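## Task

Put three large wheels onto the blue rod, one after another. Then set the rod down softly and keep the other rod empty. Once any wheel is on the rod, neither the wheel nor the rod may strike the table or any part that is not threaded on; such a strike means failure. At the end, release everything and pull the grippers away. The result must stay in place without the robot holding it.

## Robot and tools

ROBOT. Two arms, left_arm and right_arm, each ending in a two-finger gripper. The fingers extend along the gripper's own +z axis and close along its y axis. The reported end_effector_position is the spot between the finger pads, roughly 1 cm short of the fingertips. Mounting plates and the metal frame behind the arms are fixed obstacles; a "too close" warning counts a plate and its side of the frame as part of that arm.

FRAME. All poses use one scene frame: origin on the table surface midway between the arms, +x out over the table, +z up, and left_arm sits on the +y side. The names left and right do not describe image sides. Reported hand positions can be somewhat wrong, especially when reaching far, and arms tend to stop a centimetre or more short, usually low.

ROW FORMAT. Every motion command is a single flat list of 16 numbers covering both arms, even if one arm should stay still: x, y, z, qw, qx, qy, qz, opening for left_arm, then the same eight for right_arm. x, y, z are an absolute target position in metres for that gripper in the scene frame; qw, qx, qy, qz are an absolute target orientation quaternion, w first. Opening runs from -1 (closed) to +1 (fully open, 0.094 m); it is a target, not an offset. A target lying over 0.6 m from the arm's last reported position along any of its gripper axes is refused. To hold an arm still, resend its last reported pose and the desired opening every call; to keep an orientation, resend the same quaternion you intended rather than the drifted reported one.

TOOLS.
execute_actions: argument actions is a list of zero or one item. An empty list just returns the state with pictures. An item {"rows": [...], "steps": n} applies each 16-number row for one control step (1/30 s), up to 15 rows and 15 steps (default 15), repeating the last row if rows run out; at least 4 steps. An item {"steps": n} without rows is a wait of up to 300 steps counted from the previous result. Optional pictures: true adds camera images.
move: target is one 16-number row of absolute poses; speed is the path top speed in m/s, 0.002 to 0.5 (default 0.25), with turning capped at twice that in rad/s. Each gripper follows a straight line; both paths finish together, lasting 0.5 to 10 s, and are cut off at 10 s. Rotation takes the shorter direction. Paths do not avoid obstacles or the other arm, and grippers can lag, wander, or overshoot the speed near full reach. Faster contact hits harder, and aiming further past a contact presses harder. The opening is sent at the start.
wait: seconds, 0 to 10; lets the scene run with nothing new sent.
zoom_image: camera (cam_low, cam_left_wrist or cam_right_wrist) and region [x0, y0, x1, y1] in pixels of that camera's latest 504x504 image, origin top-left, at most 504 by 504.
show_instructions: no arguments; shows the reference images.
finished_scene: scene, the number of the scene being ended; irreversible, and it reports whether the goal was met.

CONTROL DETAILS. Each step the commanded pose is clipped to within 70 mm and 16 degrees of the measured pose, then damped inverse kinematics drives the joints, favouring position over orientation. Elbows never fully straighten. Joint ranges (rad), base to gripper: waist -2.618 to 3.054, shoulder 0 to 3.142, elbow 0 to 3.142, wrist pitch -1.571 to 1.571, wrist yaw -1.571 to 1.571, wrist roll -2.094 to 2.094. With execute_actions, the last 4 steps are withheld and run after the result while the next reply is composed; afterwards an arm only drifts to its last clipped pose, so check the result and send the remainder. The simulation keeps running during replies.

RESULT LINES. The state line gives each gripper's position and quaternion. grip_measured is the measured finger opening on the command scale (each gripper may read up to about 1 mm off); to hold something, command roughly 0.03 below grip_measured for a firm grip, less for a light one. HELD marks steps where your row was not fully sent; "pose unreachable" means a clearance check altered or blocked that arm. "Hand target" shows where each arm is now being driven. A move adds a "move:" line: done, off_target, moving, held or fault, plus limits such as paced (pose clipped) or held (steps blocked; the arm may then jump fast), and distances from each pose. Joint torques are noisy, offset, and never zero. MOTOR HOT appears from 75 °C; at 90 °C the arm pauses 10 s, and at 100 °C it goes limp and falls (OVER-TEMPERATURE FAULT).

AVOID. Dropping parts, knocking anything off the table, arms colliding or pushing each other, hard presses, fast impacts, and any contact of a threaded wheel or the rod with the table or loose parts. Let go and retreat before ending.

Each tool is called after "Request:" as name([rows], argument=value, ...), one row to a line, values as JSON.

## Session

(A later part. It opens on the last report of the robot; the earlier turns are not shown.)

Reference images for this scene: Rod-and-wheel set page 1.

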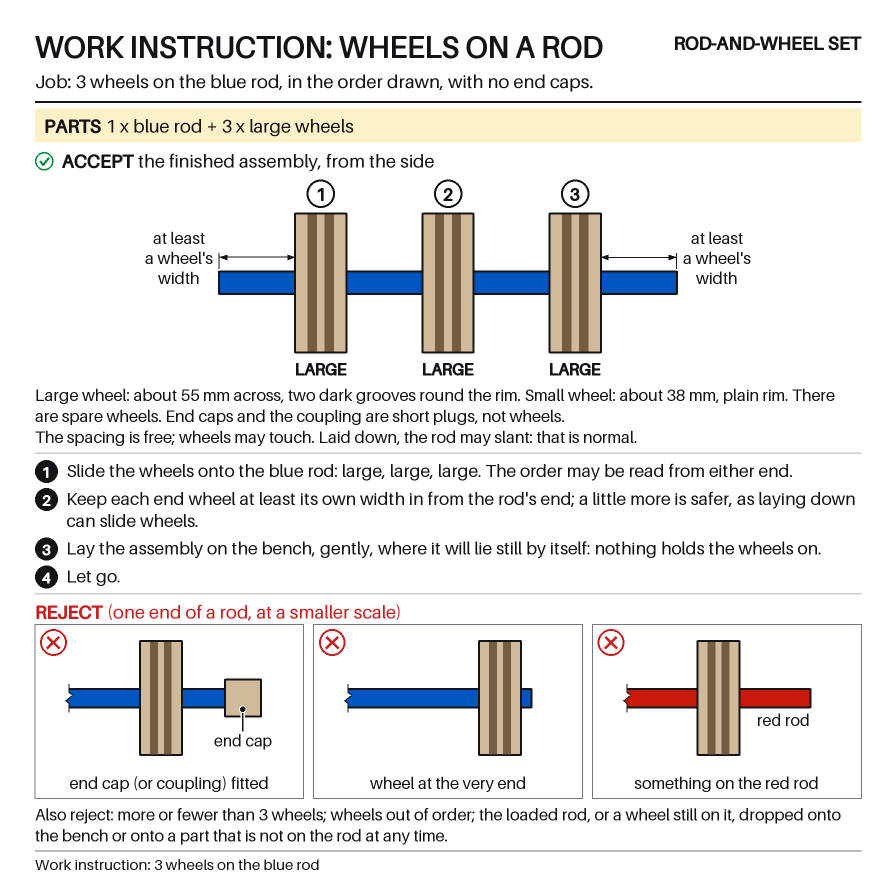

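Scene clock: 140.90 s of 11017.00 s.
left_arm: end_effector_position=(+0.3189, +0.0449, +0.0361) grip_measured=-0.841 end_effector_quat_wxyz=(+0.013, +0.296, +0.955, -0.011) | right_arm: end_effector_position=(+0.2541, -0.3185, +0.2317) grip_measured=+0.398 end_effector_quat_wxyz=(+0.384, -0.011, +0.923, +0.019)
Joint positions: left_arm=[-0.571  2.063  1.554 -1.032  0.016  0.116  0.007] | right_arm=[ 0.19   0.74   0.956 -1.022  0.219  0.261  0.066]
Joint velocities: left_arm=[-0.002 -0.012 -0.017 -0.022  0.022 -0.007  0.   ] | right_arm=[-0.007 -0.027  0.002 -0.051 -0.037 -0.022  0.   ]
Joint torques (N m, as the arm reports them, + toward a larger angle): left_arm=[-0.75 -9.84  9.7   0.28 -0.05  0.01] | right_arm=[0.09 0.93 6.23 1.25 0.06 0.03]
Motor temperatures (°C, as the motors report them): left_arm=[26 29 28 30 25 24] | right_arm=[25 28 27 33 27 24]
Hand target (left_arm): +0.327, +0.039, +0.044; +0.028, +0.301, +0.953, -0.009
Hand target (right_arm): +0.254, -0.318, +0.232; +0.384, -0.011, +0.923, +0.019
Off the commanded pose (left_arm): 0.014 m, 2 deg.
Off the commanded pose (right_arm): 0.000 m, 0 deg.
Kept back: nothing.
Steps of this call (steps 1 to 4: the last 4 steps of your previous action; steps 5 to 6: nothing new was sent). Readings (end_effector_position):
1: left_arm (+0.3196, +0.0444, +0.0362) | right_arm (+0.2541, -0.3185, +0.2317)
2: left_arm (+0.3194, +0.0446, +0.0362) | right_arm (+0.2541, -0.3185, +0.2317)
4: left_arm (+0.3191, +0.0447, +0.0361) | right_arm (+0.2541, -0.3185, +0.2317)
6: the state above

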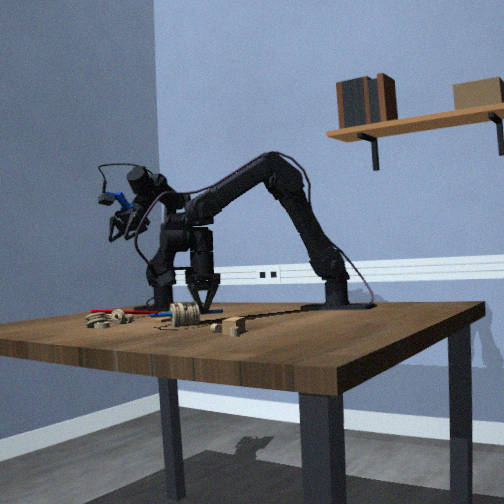

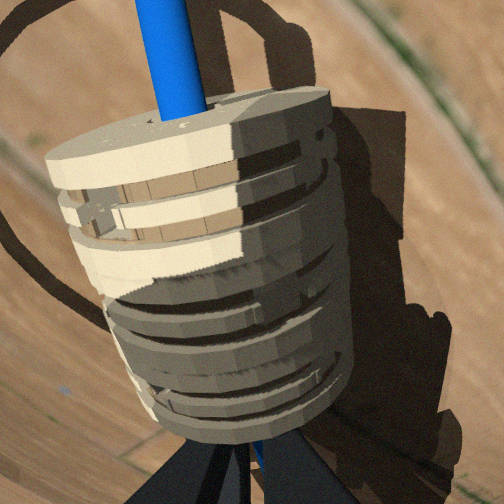

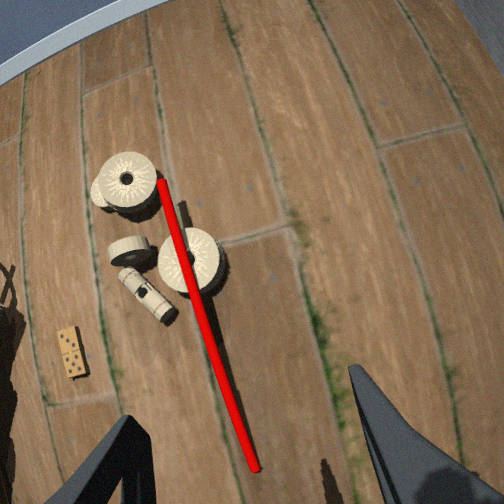

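Request:
execute_actions([
  {"rows":[[0.3274,0.0386,0.0427,0.026,0.3006,0.9533,-0.0082,-0.875,0.2541,-0.3185,0.2317,0.384,-0.011,0.923,0.019,0.4],[0.3272,0.0387,0.0412,0.0243,0.3006,0.9534,-0.0077,-0.875,0.2541,-0.3185,0.2317,0.384,-0.011,0.923,0.019,0.4],[0.327,0.0389,0.0397,0.0226,0.3006,0.9534,-0.0071,-0.875,0.2541,-0.3185,0.2317,0.384,-0.011,0.923,0.019,0.4],[0.3268,0.039,0.0384,0.0211,0.3006,0.9535,-0.0067,-0.875,0.2541,-0.3185,0.2317,0.384,-0.011,0.923,0.019,0.4],[0.3268,0.039,0.0384,0.0211,0.3006,0.9535,-0.0067,-0.875,0.2541,-0.3185,0.2317,0.384,-0.011,0.923,0.019,0.4],[0.3271,0.0388,0.0405,0.0235,0.3006,0.9534,-0.0074,-0.875,0.2541,-0.3185,0.2317,0.384,-0.011,0.923,0.019,0.4],[0.3273,0.0387,0.0422,0.0255,0.3006,0.9534,-0.008,-0.875,0.2541,-0.3185,0.2317,0.384,-0.011,0.923,0.019,0.4]],"steps":14},
], pictures=true)

Request:
zoom_image(camera="cam_low", region=[145, 285, 225, 335])

Scene clock: 141.63 s of 11017.00 s.
left_arm: end_effector_position=(+0.3187, +0.0452, +0.0361) grip_measured=-0.841 end_effector_quat_wxyz=(+0.013, +0.296, +0.955, -0.010) | right_arm: end_effector_position=(+0.2541, -0.3185, +0.2317) grip_measured=+0.398 end_effector_quat_wxyz=(+0.384, -0.011, +0.923, +0.019)
Joint positions: left_arm=[-0.571  2.063  1.554 -1.033  0.016  0.116  0.007] | right_arm=[ 0.19   0.74   0.956 -1.022  0.219  0.261  0.066]
Joint velocities: left_arm=[-0.017 -0.002  0.002 -0.007  0.081  0.022  0.001] | right_arm=[-0.017 -0.007  0.007 -0.022 -0.022 -0.022  0.   ]
Joint torques (N m, as the arm reports them, + toward a larger angle): left_arm=[-0.77 -9.43  9.7   0.3  -0.05  0.01] | right_arm=[-0.2   0.81  6.05  1.27  0.07  0.04]
Motor temperatures (°C, as the motors report them): left_arm=[26 29 28 30 25 24] | right_arm=[25 28 27 33 27 24]
Steps of this call (steps 1 to 12: nothing new was sent; steps 13 to 22: the first 10 steps of this action). Readings (end_effector_position):
13: left_arm (+0.3186, +0.0451, +0.0361) | right_arm (+0.2541, -0.3185, +0.2317)
14: left_arm (+0.3187, +0.0451, +0.0361) | right_arm (+0.2541, -0.3185, +0.2317)
16: left_arm (+0.3187, +0.0452, +0.0361) | right_arm (+0.2541, -0.3185, +0.2317)
20: left_arm (+0.3187, +0.0452, +0.0361) | right_arm (+0.2541, -0.3185, +0.2317)
22: the state above

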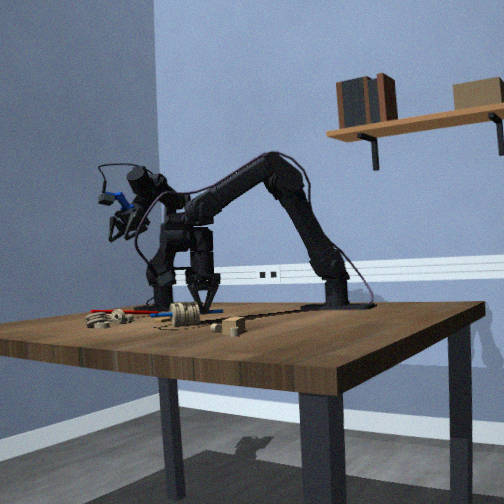

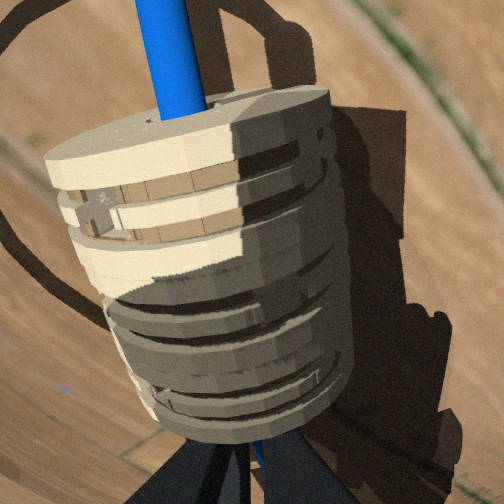

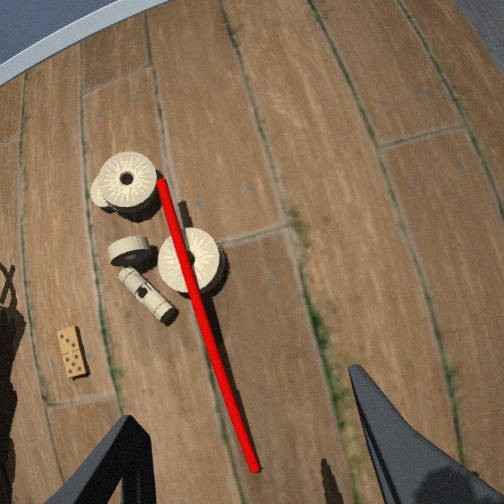

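Region (145, 285, 225, 335) of cam_low's 504x504 image, scaled by 6.300, with more detail than that image has; it fills the top 315 rows of this view, and the rest is white.

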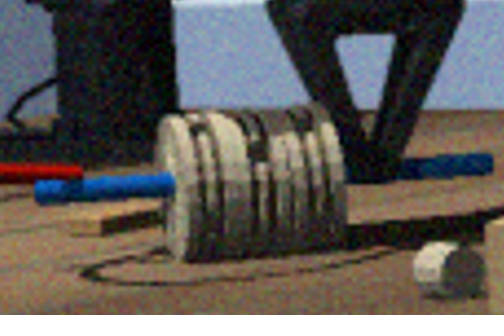

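Request:
execute_actions([
  {"rows":[[0.3271,0.0388,0.0405,0.0235,0.3006,0.9534,-0.0074,-0.875,0.2541,-0.3185,0.2317,0.384,-0.011,0.923,0.019,0.4],[0.3268,0.039,0.0387,0.0215,0.3006,0.9535,-0.0068,-0.875,0.2541,-0.3185,0.2317,0.384,-0.011,0.923,0.019,0.4],[0.3266,0.0391,0.0372,0.0197,0.3006,0.9535,-0.0062,-0.875,0.2541,-0.3185,0.2317,0.384,-0.011,0.923,0.019,0.4],[0.3265,0.0391,0.0365,0.0189,0.3006,0.9535,-0.006,-0.875,0.2541,-0.3185,0.2317,0.384,-0.011,0.923,0.019,0.4],[0.3269,0.0389,0.0392,0.022,0.3006,0.9534,-0.0069,-0.875,0.2541,-0.3185,0.2317,0.384,-0.011,0.923,0.019,0.4],[0.3272,0.0387,0.0415,0.0247,0.3006,0.9534,-0.0078,-0.875,0.2541,-0.3185,0.2317,0.384,-0.011,0.923,0.019,0.4]],"steps":13},
], pictures=true)

Request:
zoom_image(camera="cam_low", region=[145, 285, 225, 335])

Scene clock: 143.53 s of 11017.00 s.
left_arm: end_effector_position=(+0.3190, +0.0452, +0.0357) grip_measured=-0.841 end_effector_quat_wxyz=(+0.012, +0.296, +0.955, -0.010) | right_arm: end_effector_position=(+0.2541, -0.3185, +0.2317) grip_measured=+0.398 end_effector_quat_wxyz=(+0.384, -0.011, +0.923, +0.019)
Joint positions: left_arm=[-0.571  2.066  1.558 -1.036  0.015  0.116  0.007] | right_arm=[ 0.19   0.74   0.956 -1.022  0.219  0.261  0.066]
Joint velocities: left_arm=[-0.007  0.007  0.002  0.095  0.051 -0.022 -0.001] | right_arm=[ 0.012  0.002 -0.022 -0.037 -0.007 -0.051 -0.   ]
Joint torques (N m, as the arm reports them, + toward a larger angle): left_arm=[-0.74 -9.61  9.5   0.29 -0.05  0.  ] | right_arm=[ 0.08  1.05  6.1   1.19  0.08 -0.01]
Motor temperatures (°C, as the motors report them): left_arm=[26 30 28 30 25 24] | right_arm=[25 28 27 33 27 24]
Off your previous action's commanded pose (left_arm): 0.012 m, 2 deg at its last step (step 4 of this call).
Off your previous action's commanded pose (right_arm): 0.000 m, 0 deg at its last step (step 4 of this call).
Steps of this call (steps 1 to 4: the last 4 steps of your previous action; steps 5 to 48: nothing new was sent; steps 49 to 57: the first 9 steps of this action). Readings (end_effector_position):
49: left_arm (+0.3187, +0.0452, +0.0361) | right_arm (+0.2541, -0.3185, +0.2317)
50: left_arm (+0.3187, +0.0452, +0.0361) | right_arm (+0.2541, -0.3185, +0.2317)
52: left_arm (+0.3185, +0.0455, +0.0351) | right_arm (+0.2541, -0.3185, +0.2317)
56: left_arm (+0.3190, +0.0452, +0.0357) | right_arm (+0.2541, -0.3185, +0.2317)
57: the state above

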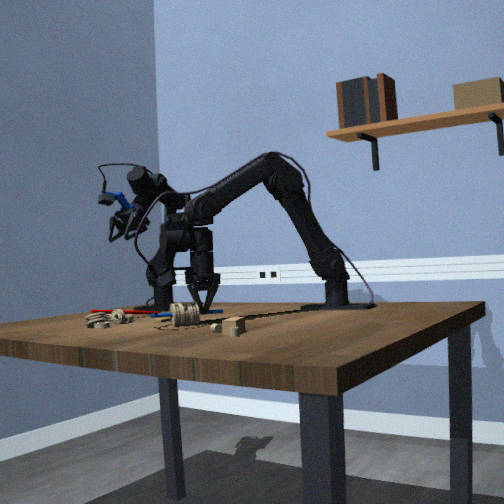

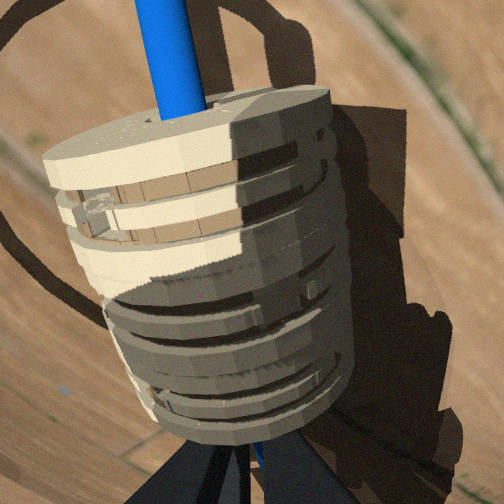

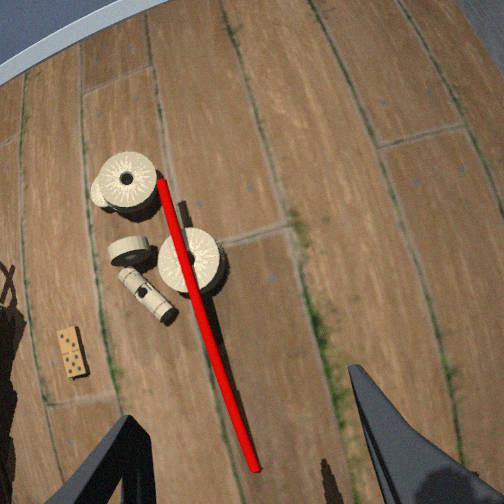

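Region (145, 285, 225, 335) of cam_low's 504x504 image, scaled by 6.300, with more detail than that image has; it fills the top 315 rows of this view, and the rest is white.

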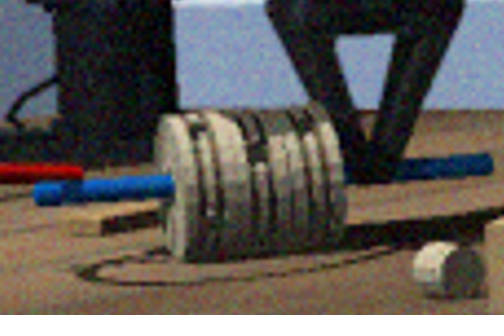

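Request:
execute_actions([
  {"rows":[[0.3265,0.0397,0.0411,0.0236,0.3006,0.9534,-0.0074,-0.87,0.2541,-0.3185,0.2317,0.384,-0.011,0.923,0.019,0.4],[0.3258,0.0407,0.0407,0.0224,0.3006,0.9534,-0.007,-0.86,0.2541,-0.3185,0.2317,0.384,-0.011,0.923,0.019,0.4],[0.3251,0.0417,0.0403,0.0213,0.3006,0.9535,-0.0067,-0.852,0.2541,-0.3185,0.2317,0.384,-0.011,0.923,0.019,0.4],[0.3251,0.0417,0.0403,0.0213,0.3006,0.9535,-0.0067,-0.845,0.2541,-0.3185,0.2317,0.384,-0.011,0.923,0.019,0.4],[0.3251,0.0417,0.0403,0.0213,0.3006,0.9535,-0.0067,-0.84,0.2541,-0.3185,0.2317,0.384,-0.011,0.923,0.019,0.4],[0.3251,0.0417,0.0403,0.0213,0.3006,0.9535,-0.0067,-0.835,0.2541,-0.3185,0.2317,0.384,-0.011,0.923,0.019,0.4],[0.3251,0.0417,0.0403,0.0213,0.3006,0.9535,-0.0067,-0.83,0.2541,-0.3185,0.2317,0.384,-0.011,0.923,0.019,0.4],[0.3251,0.0417,0.0403,0.0213,0.3006,0.9535,-0.0067,-0.822,0.2541,-0.3185,0.2317,0.384,-0.011,0.923,0.019,0.4],[0.3251,0.0417,0.0403,0.0213,0.3006,0.9535,-0.0067,-0.812,0.2541,-0.3185,0.2317,0.384,-0.011,0.923,0.019,0.4],[0.3251,0.0417,0.0403,0.0213,0.3006,0.9535,-0.0067,-0.8,0.2541,-0.3185,0.2317,0.384,-0.011,0.923,0.019,0.4],[0.3251,0.0417,0.0403,0.0213,0.3006,0.9535,-0.0067,-0.78,0.2541,-0.3185,0.2317,0.384,-0.011,0.923,0.019,0.4],[0.3251,0.0417,0.0403,0.0213,0.3006,0.9535,-0.0067,-0.75,0.2541,-0.3185,0.2317,0.384,-0.011,0.923,0.019,0.4],[0.3251,0.0417,0.0403,0.0213,0.3006,0.9535,-0.0067,-0.72,0.2541,-0.3185,0.2317,0.384,-0.011,0.923,0.019,0.4],[0.3251,0.0417,0.0403,0.0213,0.3006,0.9535,-0.0067,-0.69,0.2541,-0.3185,0.2317,0.384,-0.011,0.923,0.019,0.4],[0.3251,0.0417,0.0403,0.0213,0.3006,0.9535,-0.0067,-0.66,0.2541,-0.3185,0.2317,0.384,-0.011,0.923,0.019,0.4]],"steps":15},
])

Request:
execute_actions([
  {"steps":8},
], pictures=true)

Request:
zoom_image(camera="cam_low", region=[145, 285, 225, 335])

Scene clock: 144.87 s of 11017.00 s.
left_arm: end_effector_position=(+0.3190, +0.0452, +0.0357) grip_measured=-0.790 end_effector_quat_wxyz=(+0.012, +0.296, +0.955, -0.010) | right_arm: end_effector_position=(+0.2541, -0.3185, +0.2317) grip_measured=+0.398 end_effector_quat_wxyz=(+0.384, -0.011, +0.923, +0.019)
Joint positions: left_arm=[-0.571  2.066  1.558 -1.036  0.015  0.116  0.01 ] | right_arm=[ 0.19   0.74   0.956 -1.022  0.219  0.261  0.066]
Joint velocities: left_arm=[-0.007 -0.012  0.007 -0.022  0.066  0.037  0.014] | right_arm=[ 0.012  0.007  0.002  0.022 -0.007  0.051  0.001]
Joint torques (N m, as the arm reports them, + toward a larger angle): left_arm=[-0.47 -9.91  8.41  0.31 -0.08  0.04] | right_arm=[0.09 0.94 6.01 1.26 0.08 0.02]
Motor temperatures (°C, as the motors report them): left_arm=[26 30 28 30 25 24] | right_arm=[25 28 27 33 27 24]
Off your previous action's commanded pose (left_arm): 0.012 m, 2 deg at its last step (step 4 of this call).
Off your previous action's commanded pose (right_arm): 0.000 m, 0 deg at its last step (step 4 of this call).
Steps of this call (steps 1 to 4: the last 4 steps of your previous action; steps 5 to 29: nothing new was sent; steps 30 to 40: the first 11 steps of this action). Readings (end_effector_position):
30: left_arm (+0.3190, +0.0452, +0.0357) | right_arm (+0.2541, -0.3185, +0.2317)
31: left_arm (+0.3190, +0.0452, +0.0357) | right_arm (+0.2541, -0.3185, +0.2317)
33: left_arm (+0.3190, +0.0452, +0.0357) | right_arm (+0.2541, -0.3185, +0.2317)
37: left_arm (+0.3190, +0.0452, +0.0357) | right_arm (+0.2541, -0.3185, +0.2317)
40: the state above

Scene clock: 145.13 s of 11017.00 s.
left_arm: end_effector_position=(+0.3190, +0.0452, +0.0357) grip_measured=-0.663 end_effector_quat_wxyz=(+0.012, +0.296, +0.955, -0.010) | right_arm: end_effector_position=(+0.2541, -0.3185, +0.2317) grip_measured=+0.398 end_effector_quat_wxyz=(+0.384, -0.011, +0.923, +0.019)
Joint positions: left_arm=[-0.571  2.066  1.558 -1.036  0.015  0.116  0.016] | right_arm=[ 0.19   0.74   0.956 -1.022  0.219  0.261  0.066]
Joint velocities: left_arm=[ 0.002 -0.012  0.002 -0.007 -0.007 -0.037 -0.001] | right_arm=[-0.002  0.002 -0.012  0.007 -0.022  0.051  0.   ]
Joint torques (N m, as the arm reports them, + toward a larger angle): left_arm=[-0.4  -9.93  8.61  0.31 -0.05  0.05] | right_arm=[0.04 0.89 6.03 1.23 0.06 0.04]
Motor temperatures (°C, as the motors report them): left_arm=[26 30 28 30 25 24] | right_arm=[25 28 27 33 27 24]
Hand target (left_arm): +0.325, +0.042, +0.040; +0.022, +0.301, +0.954, -0.007
Hand target (right_arm): +0.254, -0.318, +0.232; +0.384, -0.011, +0.923, +0.019
Off the commanded pose (left_arm): 0.008 m, 1 deg.
Off the commanded pose (right_arm): 0.000 m, 0 deg.
Kept back: nothing.
Steps of this call (steps 1 to 4: the last 4 steps of your previous action; steps 5 to 8: nothing new was sent). Readings (end_effector_position):
1: left_arm (+0.3190, +0.0452, +0.0357) | right_arm (+0.2541, -0.3185, +0.2317)
2: left_arm (+0.3190, +0.0452, +0.0357) | right_arm (+0.2541, -0.3185, +0.2317)
4: left_arm (+0.3190, +0.0452, +0.0357) | right_arm (+0.2541, -0.3185, +0.2317)
8: the state above

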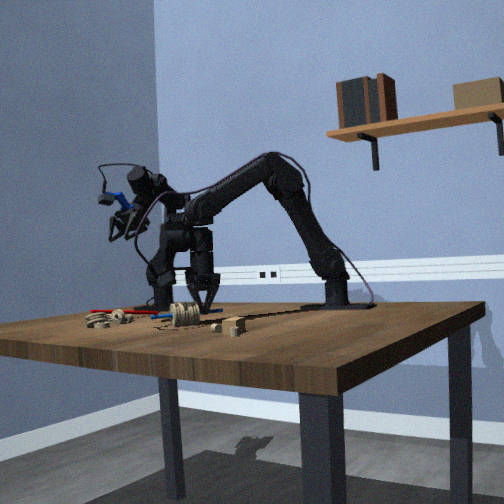

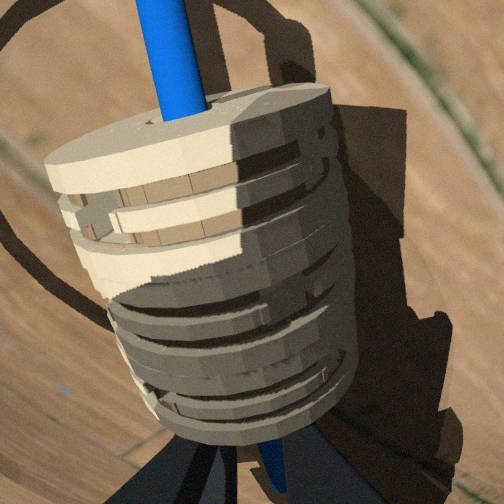

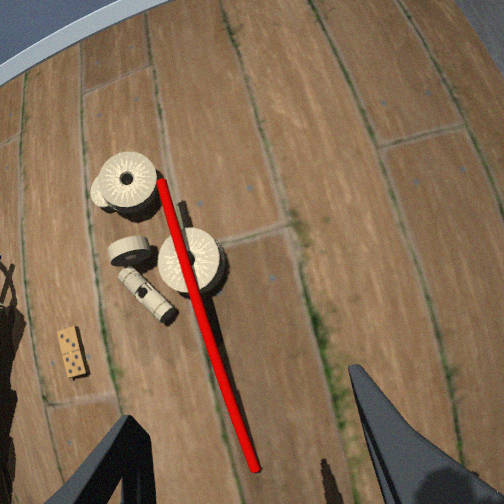

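Region (145, 285, 225, 335) of cam_low's 504x504 image, scaled by 6.300, with more detail than that image has; it fills the top 315 rows of this view, and the rest is white.

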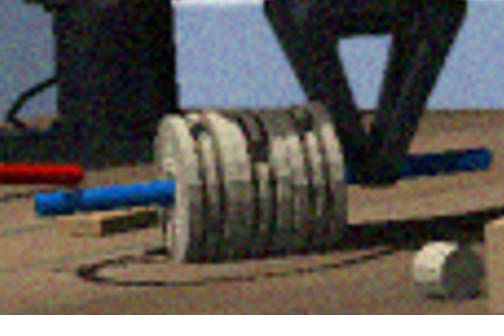

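Request:
execute_actions([
  {"rows":[[0.3245,0.0421,0.0403,0.0199,0.3006,0.9535,-0.0063,-0.65,0.2541,-0.3185,0.2317,0.384,-0.011,0.923,0.019,0.4],[0.3238,0.0424,0.0403,0.0184,0.3006,0.9535,-0.0058,-0.64,0.2541,-0.3185,0.2317,0.384,-0.011,0.923,0.019,0.4],[0.3232,0.0428,0.0403,0.017,0.3006,0.9536,-0.0054,-0.63,0.2541,-0.3185,0.2317,0.384,-0.011,0.923,0.019,0.4],[0.3225,0.0432,0.0403,0.0156,0.3007,0.9536,-0.0049,-0.62,0.2541,-0.3185,0.2317,0.384,-0.011,0.923,0.019,0.4],[0.3219,0.0436,0.0403,0.0141,0.3007,0.9536,-0.0045,-0.61,0.2541,-0.3185,0.2317,0.384,-0.011,0.923,0.019,0.4],[0.3213,0.0439,0.0403,0.0127,0.3007,0.9536,-0.004,-0.6,0.2541,-0.3185,0.2317,0.384,-0.011,0.923,0.019,0.4],[0.3206,0.0443,0.0403,0.0113,0.3007,0.9536,-0.0036,-0.59,0.2541,-0.3185,0.2317,0.384,-0.011,0.923,0.019,0.4],[0.32,0.0447,0.0403,0.0099,0.3007,0.9537,-0.0031,-0.58,0.2541,-0.3185,0.2317,0.384,-0.011,0.923,0.019,0.4],[0.3193,0.045,0.0403,0.0084,0.3007,0.9537,-0.0027,-0.57,0.2541,-0.3185,0.2317,0.384,-0.011,0.923,0.019,0.4],[0.3187,0.0454,0.0403,0.007,0.3007,0.9537,-0.0022,-0.55,0.2541,-0.3185,0.2317,0.384,-0.011,0.923,0.019,0.4],[0.3181,0.0458,0.0403,0.0056,0.3007,0.9537,-0.0018,-0.53,0.2541,-0.3185,0.2317,0.384,-0.011,0.923,0.019,0.4],[0.3174,0.0461,0.0403,0.0041,0.3007,0.9537,-0.0013,-0.5,0.2541,-0.3185,0.2317,0.384,-0.011,0.923,0.019,0.4]],"steps":15},
])

Request:
execute_actions([
  {"steps":8},
], pictures=true)

Request:
zoom_image(camera="cam_low", region=[145, 285, 225, 335])

Scene clock: 146.07 s of 11017.00 s.
left_arm: end_effector_position=(+0.3153, +0.0477, +0.0356) grip_measured=-0.542 end_effector_quat_wxyz=(+0.003, +0.296, +0.955, -0.007) | right_arm: end_effector_position=(+0.2541, -0.3185, +0.2317) grip_measured=+0.398 end_effector_quat_wxyz=(+0.384, -0.011, +0.923, +0.019)
Joint positions: left_arm=[-0.571  2.066  1.558 -1.053  0.012  0.116  0.022] | right_arm=[ 0.19   0.74   0.956 -1.022  0.219  0.261  0.066]
Joint velocities: left_arm=[-0.027  0.002 -0.007 -0.154  0.007  0.037  0.019] | right_arm=[ 0.012 -0.017 -0.012  0.007 -0.051  0.066  0.   ]
Joint torques (N m, as the arm reports them, + toward a larger angle): left_arm=[-0.53 -9.89  8.52  0.17 -0.04  0.01] | right_arm=[-0.03  1.14  6.    1.19  0.07  0.05]
Motor temperatures (°C, as the motors report them): left_arm=[26 30 28 30 25 24] | right_arm=[25 28 27 33 27 24]
Steps of this call (steps 1 to 17: nothing new was sent; steps 18 to 28: the first 11 steps of this action). Readings (end_effector_position):
18: left_arm (+0.3189, +0.0453, +0.0357) | right_arm (+0.2541, -0.3185, +0.2317)
19: left_arm (+0.3188, +0.0453, +0.0357) | right_arm (+0.2541, -0.3185, +0.2317)
21: left_arm (+0.3183, +0.0457, +0.0357) | right_arm (+0.2541, -0.3185, +0.2317)
25: left_arm (+0.3168, +0.0467, +0.0356) | right_arm (+0.2541, -0.3185, +0.2317)
28: the state above

Scene clock: 146.33 s of 11017.00 s.
left_arm: end_effector_position=(+0.3128, +0.0493, +0.0356) grip_measured=-0.503 end_effector_quat_wxyz=(-0.003, +0.296, +0.955, -0.005) | right_arm: end_effector_position=(+0.2541, -0.3185, +0.2317) grip_measured=+0.398 end_effector_quat_wxyz=(+0.384, -0.011, +0.923, +0.019)
Joint positions: left_arm=[-0.571  2.066  1.558 -1.065  0.011  0.116  0.023] | right_arm=[ 0.19   0.74   0.956 -1.022  0.219  0.261  0.066]
Joint velocities: left_arm=[-0.007 -0.002 -0.007 -0.051 -0.051 -0.037  0.   ] | right_arm=[-0.002 -0.012  0.007 -0.037 -0.022  0.081  0.001]
Joint torques (N m, as the arm reports them, + toward a larger angle): left_arm=[-0.57 -9.82  8.63  0.17 -0.07  0.03] | right_arm=[ 0.13  0.99  5.96  1.21  0.09 -0.01]
Motor temperatures (°C, as the motors report them): left_arm=[26 30 28 29 25 24] | right_arm=[25 28 27 33 27 24]
Hand target (left_arm): +0.317, +0.046, +0.040; +0.004, +0.301, +0.954, -0.001
Hand target (right_arm): +0.254, -0.318, +0.232; +0.384, -0.011, +0.923, +0.019
Off the commanded pose (left_arm): 0.007 m, 1 deg.
Off the commanded pose (right_arm): 0.000 m, 0 deg.
Kept back: nothing.
Steps of this call (steps 1 to 4: the last 4 steps of your previous action; steps 5 to 8: nothing new was sent). Readings (end_effector_position):
1: left_arm (+0.3148, +0.0480, +0.0356) | right_arm (+0.2541, -0.3185, +0.2317)
2: left_arm (+0.3143, +0.0483, +0.0356) | right_arm (+0.2541, -0.3185, +0.2317)
4: left_arm (+0.3136, +0.0488, +0.0356) | right_arm (+0.2541, -0.3185, +0.2317)
8: the state above

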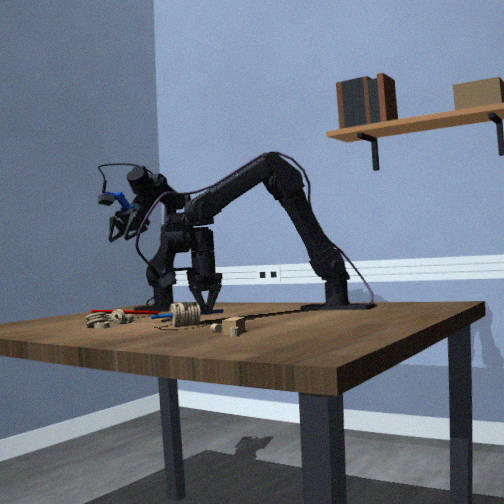

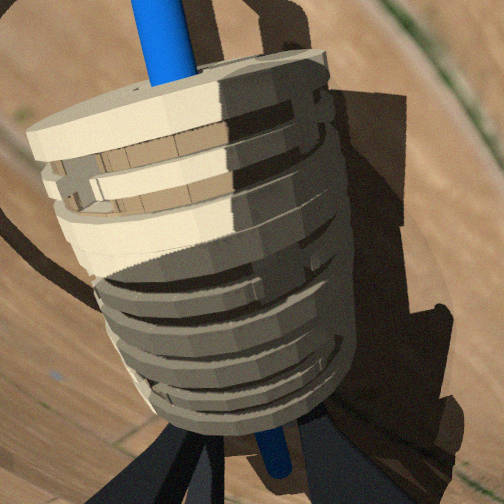

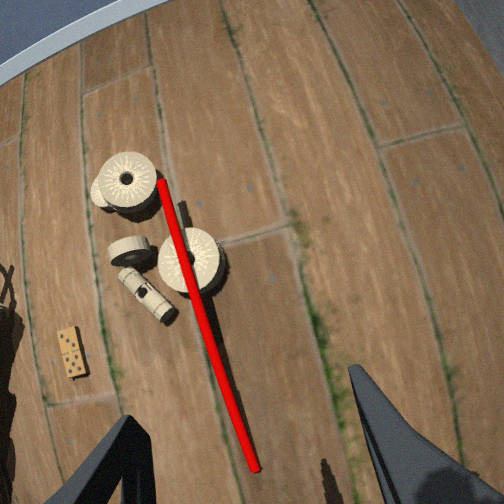

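Region (145, 285, 225, 335) of cam_low's 504x504 image, scaled by 6.300, with more detail than that image has; it fills the top 315 rows of this view, and the rest is white.

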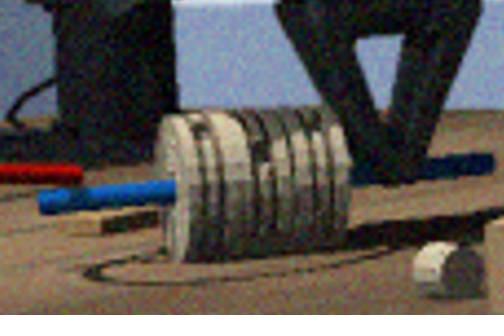

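Request:
move(target=[0.2143,0.1058,0.2,0.2468,0.2904,0.9212,-0.0778,-0.45,0.2541,-0.3185,0.2317,0.384,-0.011,0.923,0.019,0.4], speed=0.2)

Request:
zoom_image(camera="cam_low", region=[135, 280, 235, 340])

Scene clock: 148.53 s of 11017.00 s.
left_arm: end_effector_position=(+0.2194, +0.1027, +0.2003) grip_measured=-0.453 end_effector_quat_wxyz=(+0.250, +0.291, +0.921, -0.074) | right_arm: end_effector_position=(+0.2541, -0.3185, +0.2317) grip_measured=+0.398 end_effector_quat_wxyz=(+0.384, -0.011, +0.923, +0.019)
Joint positions: left_arm=[-0.51   1.144  1.129 -1.035  0.085  0.165  0.026] | right_arm=[ 0.19   0.74   0.956 -1.022  0.219  0.261  0.066]
Joint velocities: left_arm=[-0.007 -0.002 -0.022  0.066 -0.007 -0.037 -0.   ] | right_arm=[-0.012  0.012 -0.017 -0.081  0.007  0.022 -0.002]
Joint torques (N m, as the arm reports them, + toward a larger angle): left_arm=[ 1.   -4.2   6.61  1.01  0.17  0.08] | right_arm=[-0.05  0.95  6.15  1.19  0.11  0.01]
Motor temperatures (°C, as the motors report them): left_arm=[26 30 28 29 25 24] | right_arm=[25 28 27 33 27 24]
Hand target (left_arm): +0.214, +0.105, +0.199; +0.247, +0.290, +0.921, -0.079
Hand target (right_arm): +0.254, -0.318, +0.232; +0.384, -0.011, +0.923, +0.019
Off the commanded pose (left_arm): 0.006 m, 1 deg.
Off the commanded pose (right_arm): 0.000 m, 0 deg.
Kept back: nothing.
move: done

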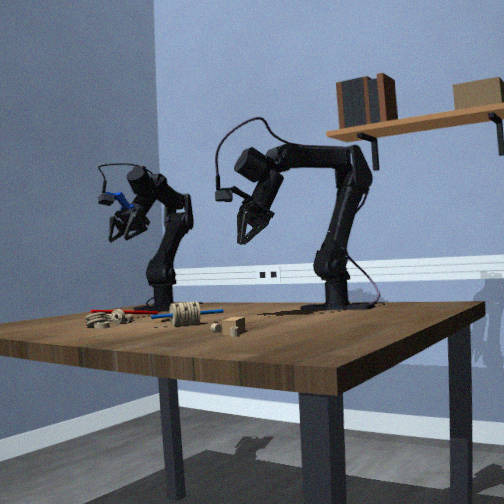

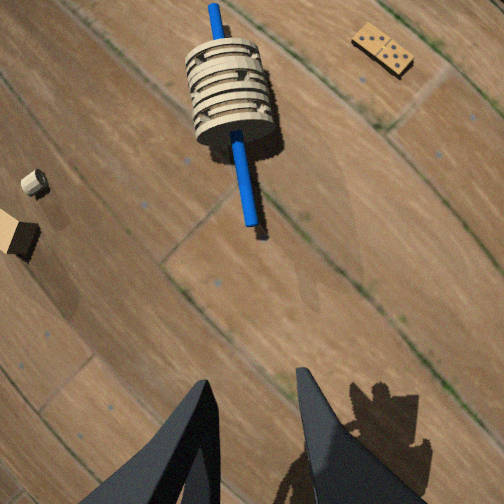

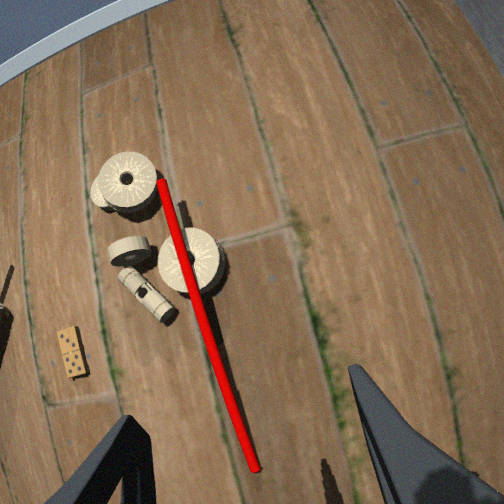

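Region (135, 280, 235, 340) of cam_low's 504x504 image, scaled by 5.040, with more detail than that image has; it fills the top 302 rows of this view, and the rest is white.

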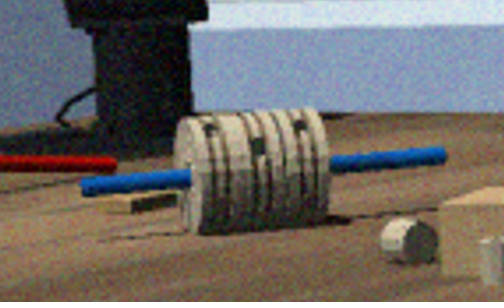

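Request:
execute_actions(actions=[])

Scene clock: 148.60 s of 11017.00 s.
left_arm: end_effector_position=(+0.2192, +0.1027, +0.2002) grip_measured=-0.453 end_effector_quat_wxyz=(+0.249, +0.291, +0.921, -0.074) | right_arm: end_effector_position=(+0.2541, -0.3185, +0.2317) grip_measured=+0.398 end_effector_quat_wxyz=(+0.384, -0.011, +0.923, +0.019)
Joint positions: left_arm=[-0.51   1.144  1.129 -1.036  0.086  0.165  0.026] | right_arm=[ 0.19   0.74   0.956 -1.022  0.219  0.261  0.066]
Joint velocities: left_arm=[ 0.002 -0.027  0.002  0.007  0.051 -0.066 -0.001] | right_arm=[-0.012  0.012  0.007 -0.022  0.037 -0.022  0.   ]
Joint torques (N m, as the arm reports them, + toward a larger angle): left_arm=[ 1.   -4.28  6.37  0.98  0.18  0.09] | right_arm=[0.05 0.98 6.09 1.25 0.11 0.  ]
Motor temperatures (°C, as the motors report them): left_arm=[26 30 28 29 25 24] | right_arm=[25 28 27 33 27 24]
Hand target (left_arm): +0.214, +0.105, +0.199; +0.247, +0.290, +0.921, -0.079
Hand target (right_arm): +0.254, -0.318, +0.232; +0.384, -0.011, +0.923, +0.019
Off the commanded pose (left_arm): 0.006 m, 1 deg.
Off the commanded pose (right_arm): 0.000 m, 0 deg.
Kept back: nothing.
Steps of this call (steps 1 to 2: nothing new was sent). Readings (end_effector_position):
1: left_arm (+0.2193, +0.1027, +0.2002) | right_arm (+0.2541, -0.3185, +0.2317)
2: the state above

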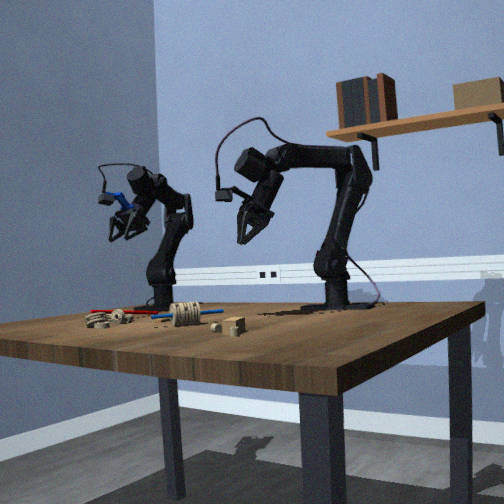

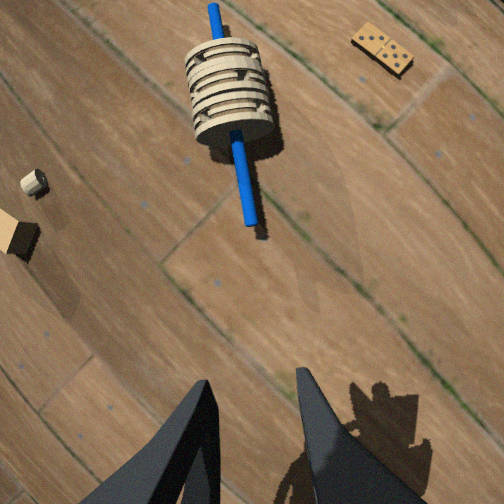

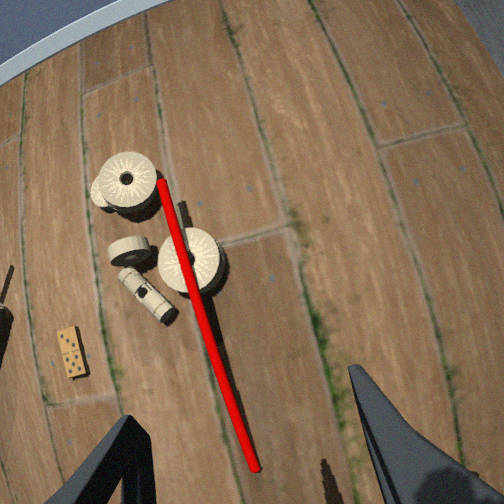

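Request:
wait(seconds=1)

Scene clock: 149.87 s of 11017.00 s.
left_arm: end_effector_position=(+0.2190, +0.1027, +0.2001) grip_measured=-0.453 end_effector_quat_wxyz=(+0.249, +0.291, +0.921, -0.074) | right_arm: end_effector_position=(+0.2541, -0.3185, +0.2317) grip_measured=+0.398 end_effector_quat_wxyz=(+0.384, -0.011, +0.923, +0.019)
Joint positions: left_arm=[-0.51   1.144  1.129 -1.037  0.086  0.166  0.026] | right_arm=[ 0.19   0.74   0.956 -1.022  0.219  0.261  0.066]
Joint velocities: left_arm=[-0.017  0.017  0.007  0.022 -0.051  0.11   0.   ] | right_arm=[ 0.007 -0.007 -0.012  0.051 -0.037 -0.022 -0.001]
Joint torques (N m, as the arm reports them, + toward a larger angle): left_arm=[ 0.98 -4.19  6.31  1.01  0.19  0.04] | right_arm=[-0.07  1.07  6.09  1.24  0.12 -0.03]
Motor temperatures (°C, as the motors report them): left_arm=[26 30 28 29 25 24] | right_arm=[25 28 27 33 27 24]
Hand target (left_arm): +0.214, +0.105, +0.199; +0.247, +0.290, +0.921, -0.079
Hand target (right_arm): +0.254, -0.318, +0.232; +0.384, -0.011, +0.923, +0.019
Off the commanded pose (left_arm): 0.006 m, 1 deg.
Off the commanded pose (right_arm): 0.000 m, 0 deg.
Kept back: nothing.
Steps of this call (steps 1 to 38: nothing new was sent). Readings (end_effector_position):
1: left_arm (+0.2192, +0.1027, +0.2002) | right_arm (+0.2541, -0.3185, +0.2317)
2: left_arm (+0.2191, +0.1027, +0.2001) | right_arm (+0.2541, -0.3185, +0.2317)
4: left_arm (+0.2191, +0.1027, +0.2002) | right_arm (+0.2541, -0.3185, +0.2317)
8: left_arm (+0.2190, +0.1027, +0.2001) | right_arm (+0.2541, -0.3185, +0.2317)
38: the state above

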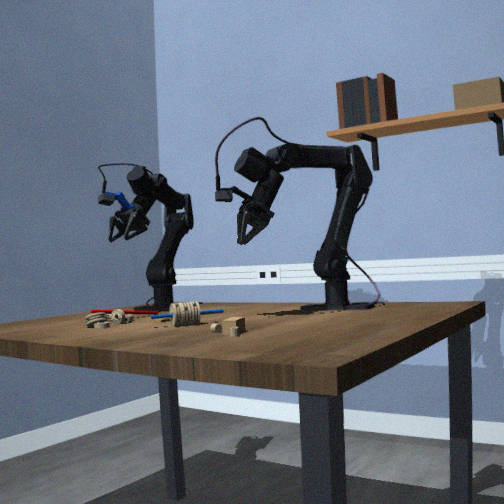

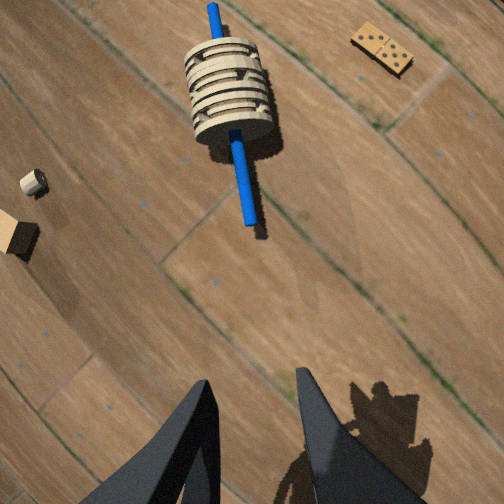

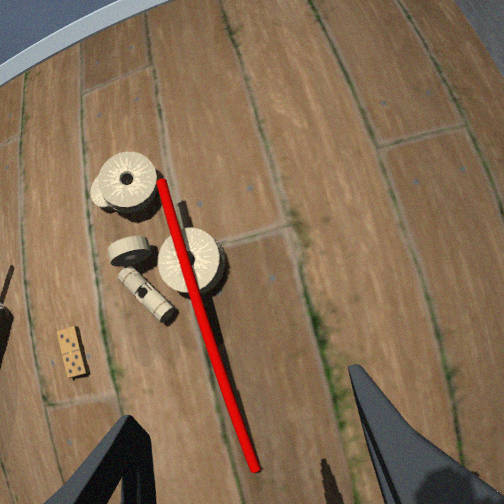

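The assembly is lying still, with about 5–6 cm of bare rod at each end, and both arms are clear.

Request:
finished_scene(scene=2)

The scene is finished: the task was done.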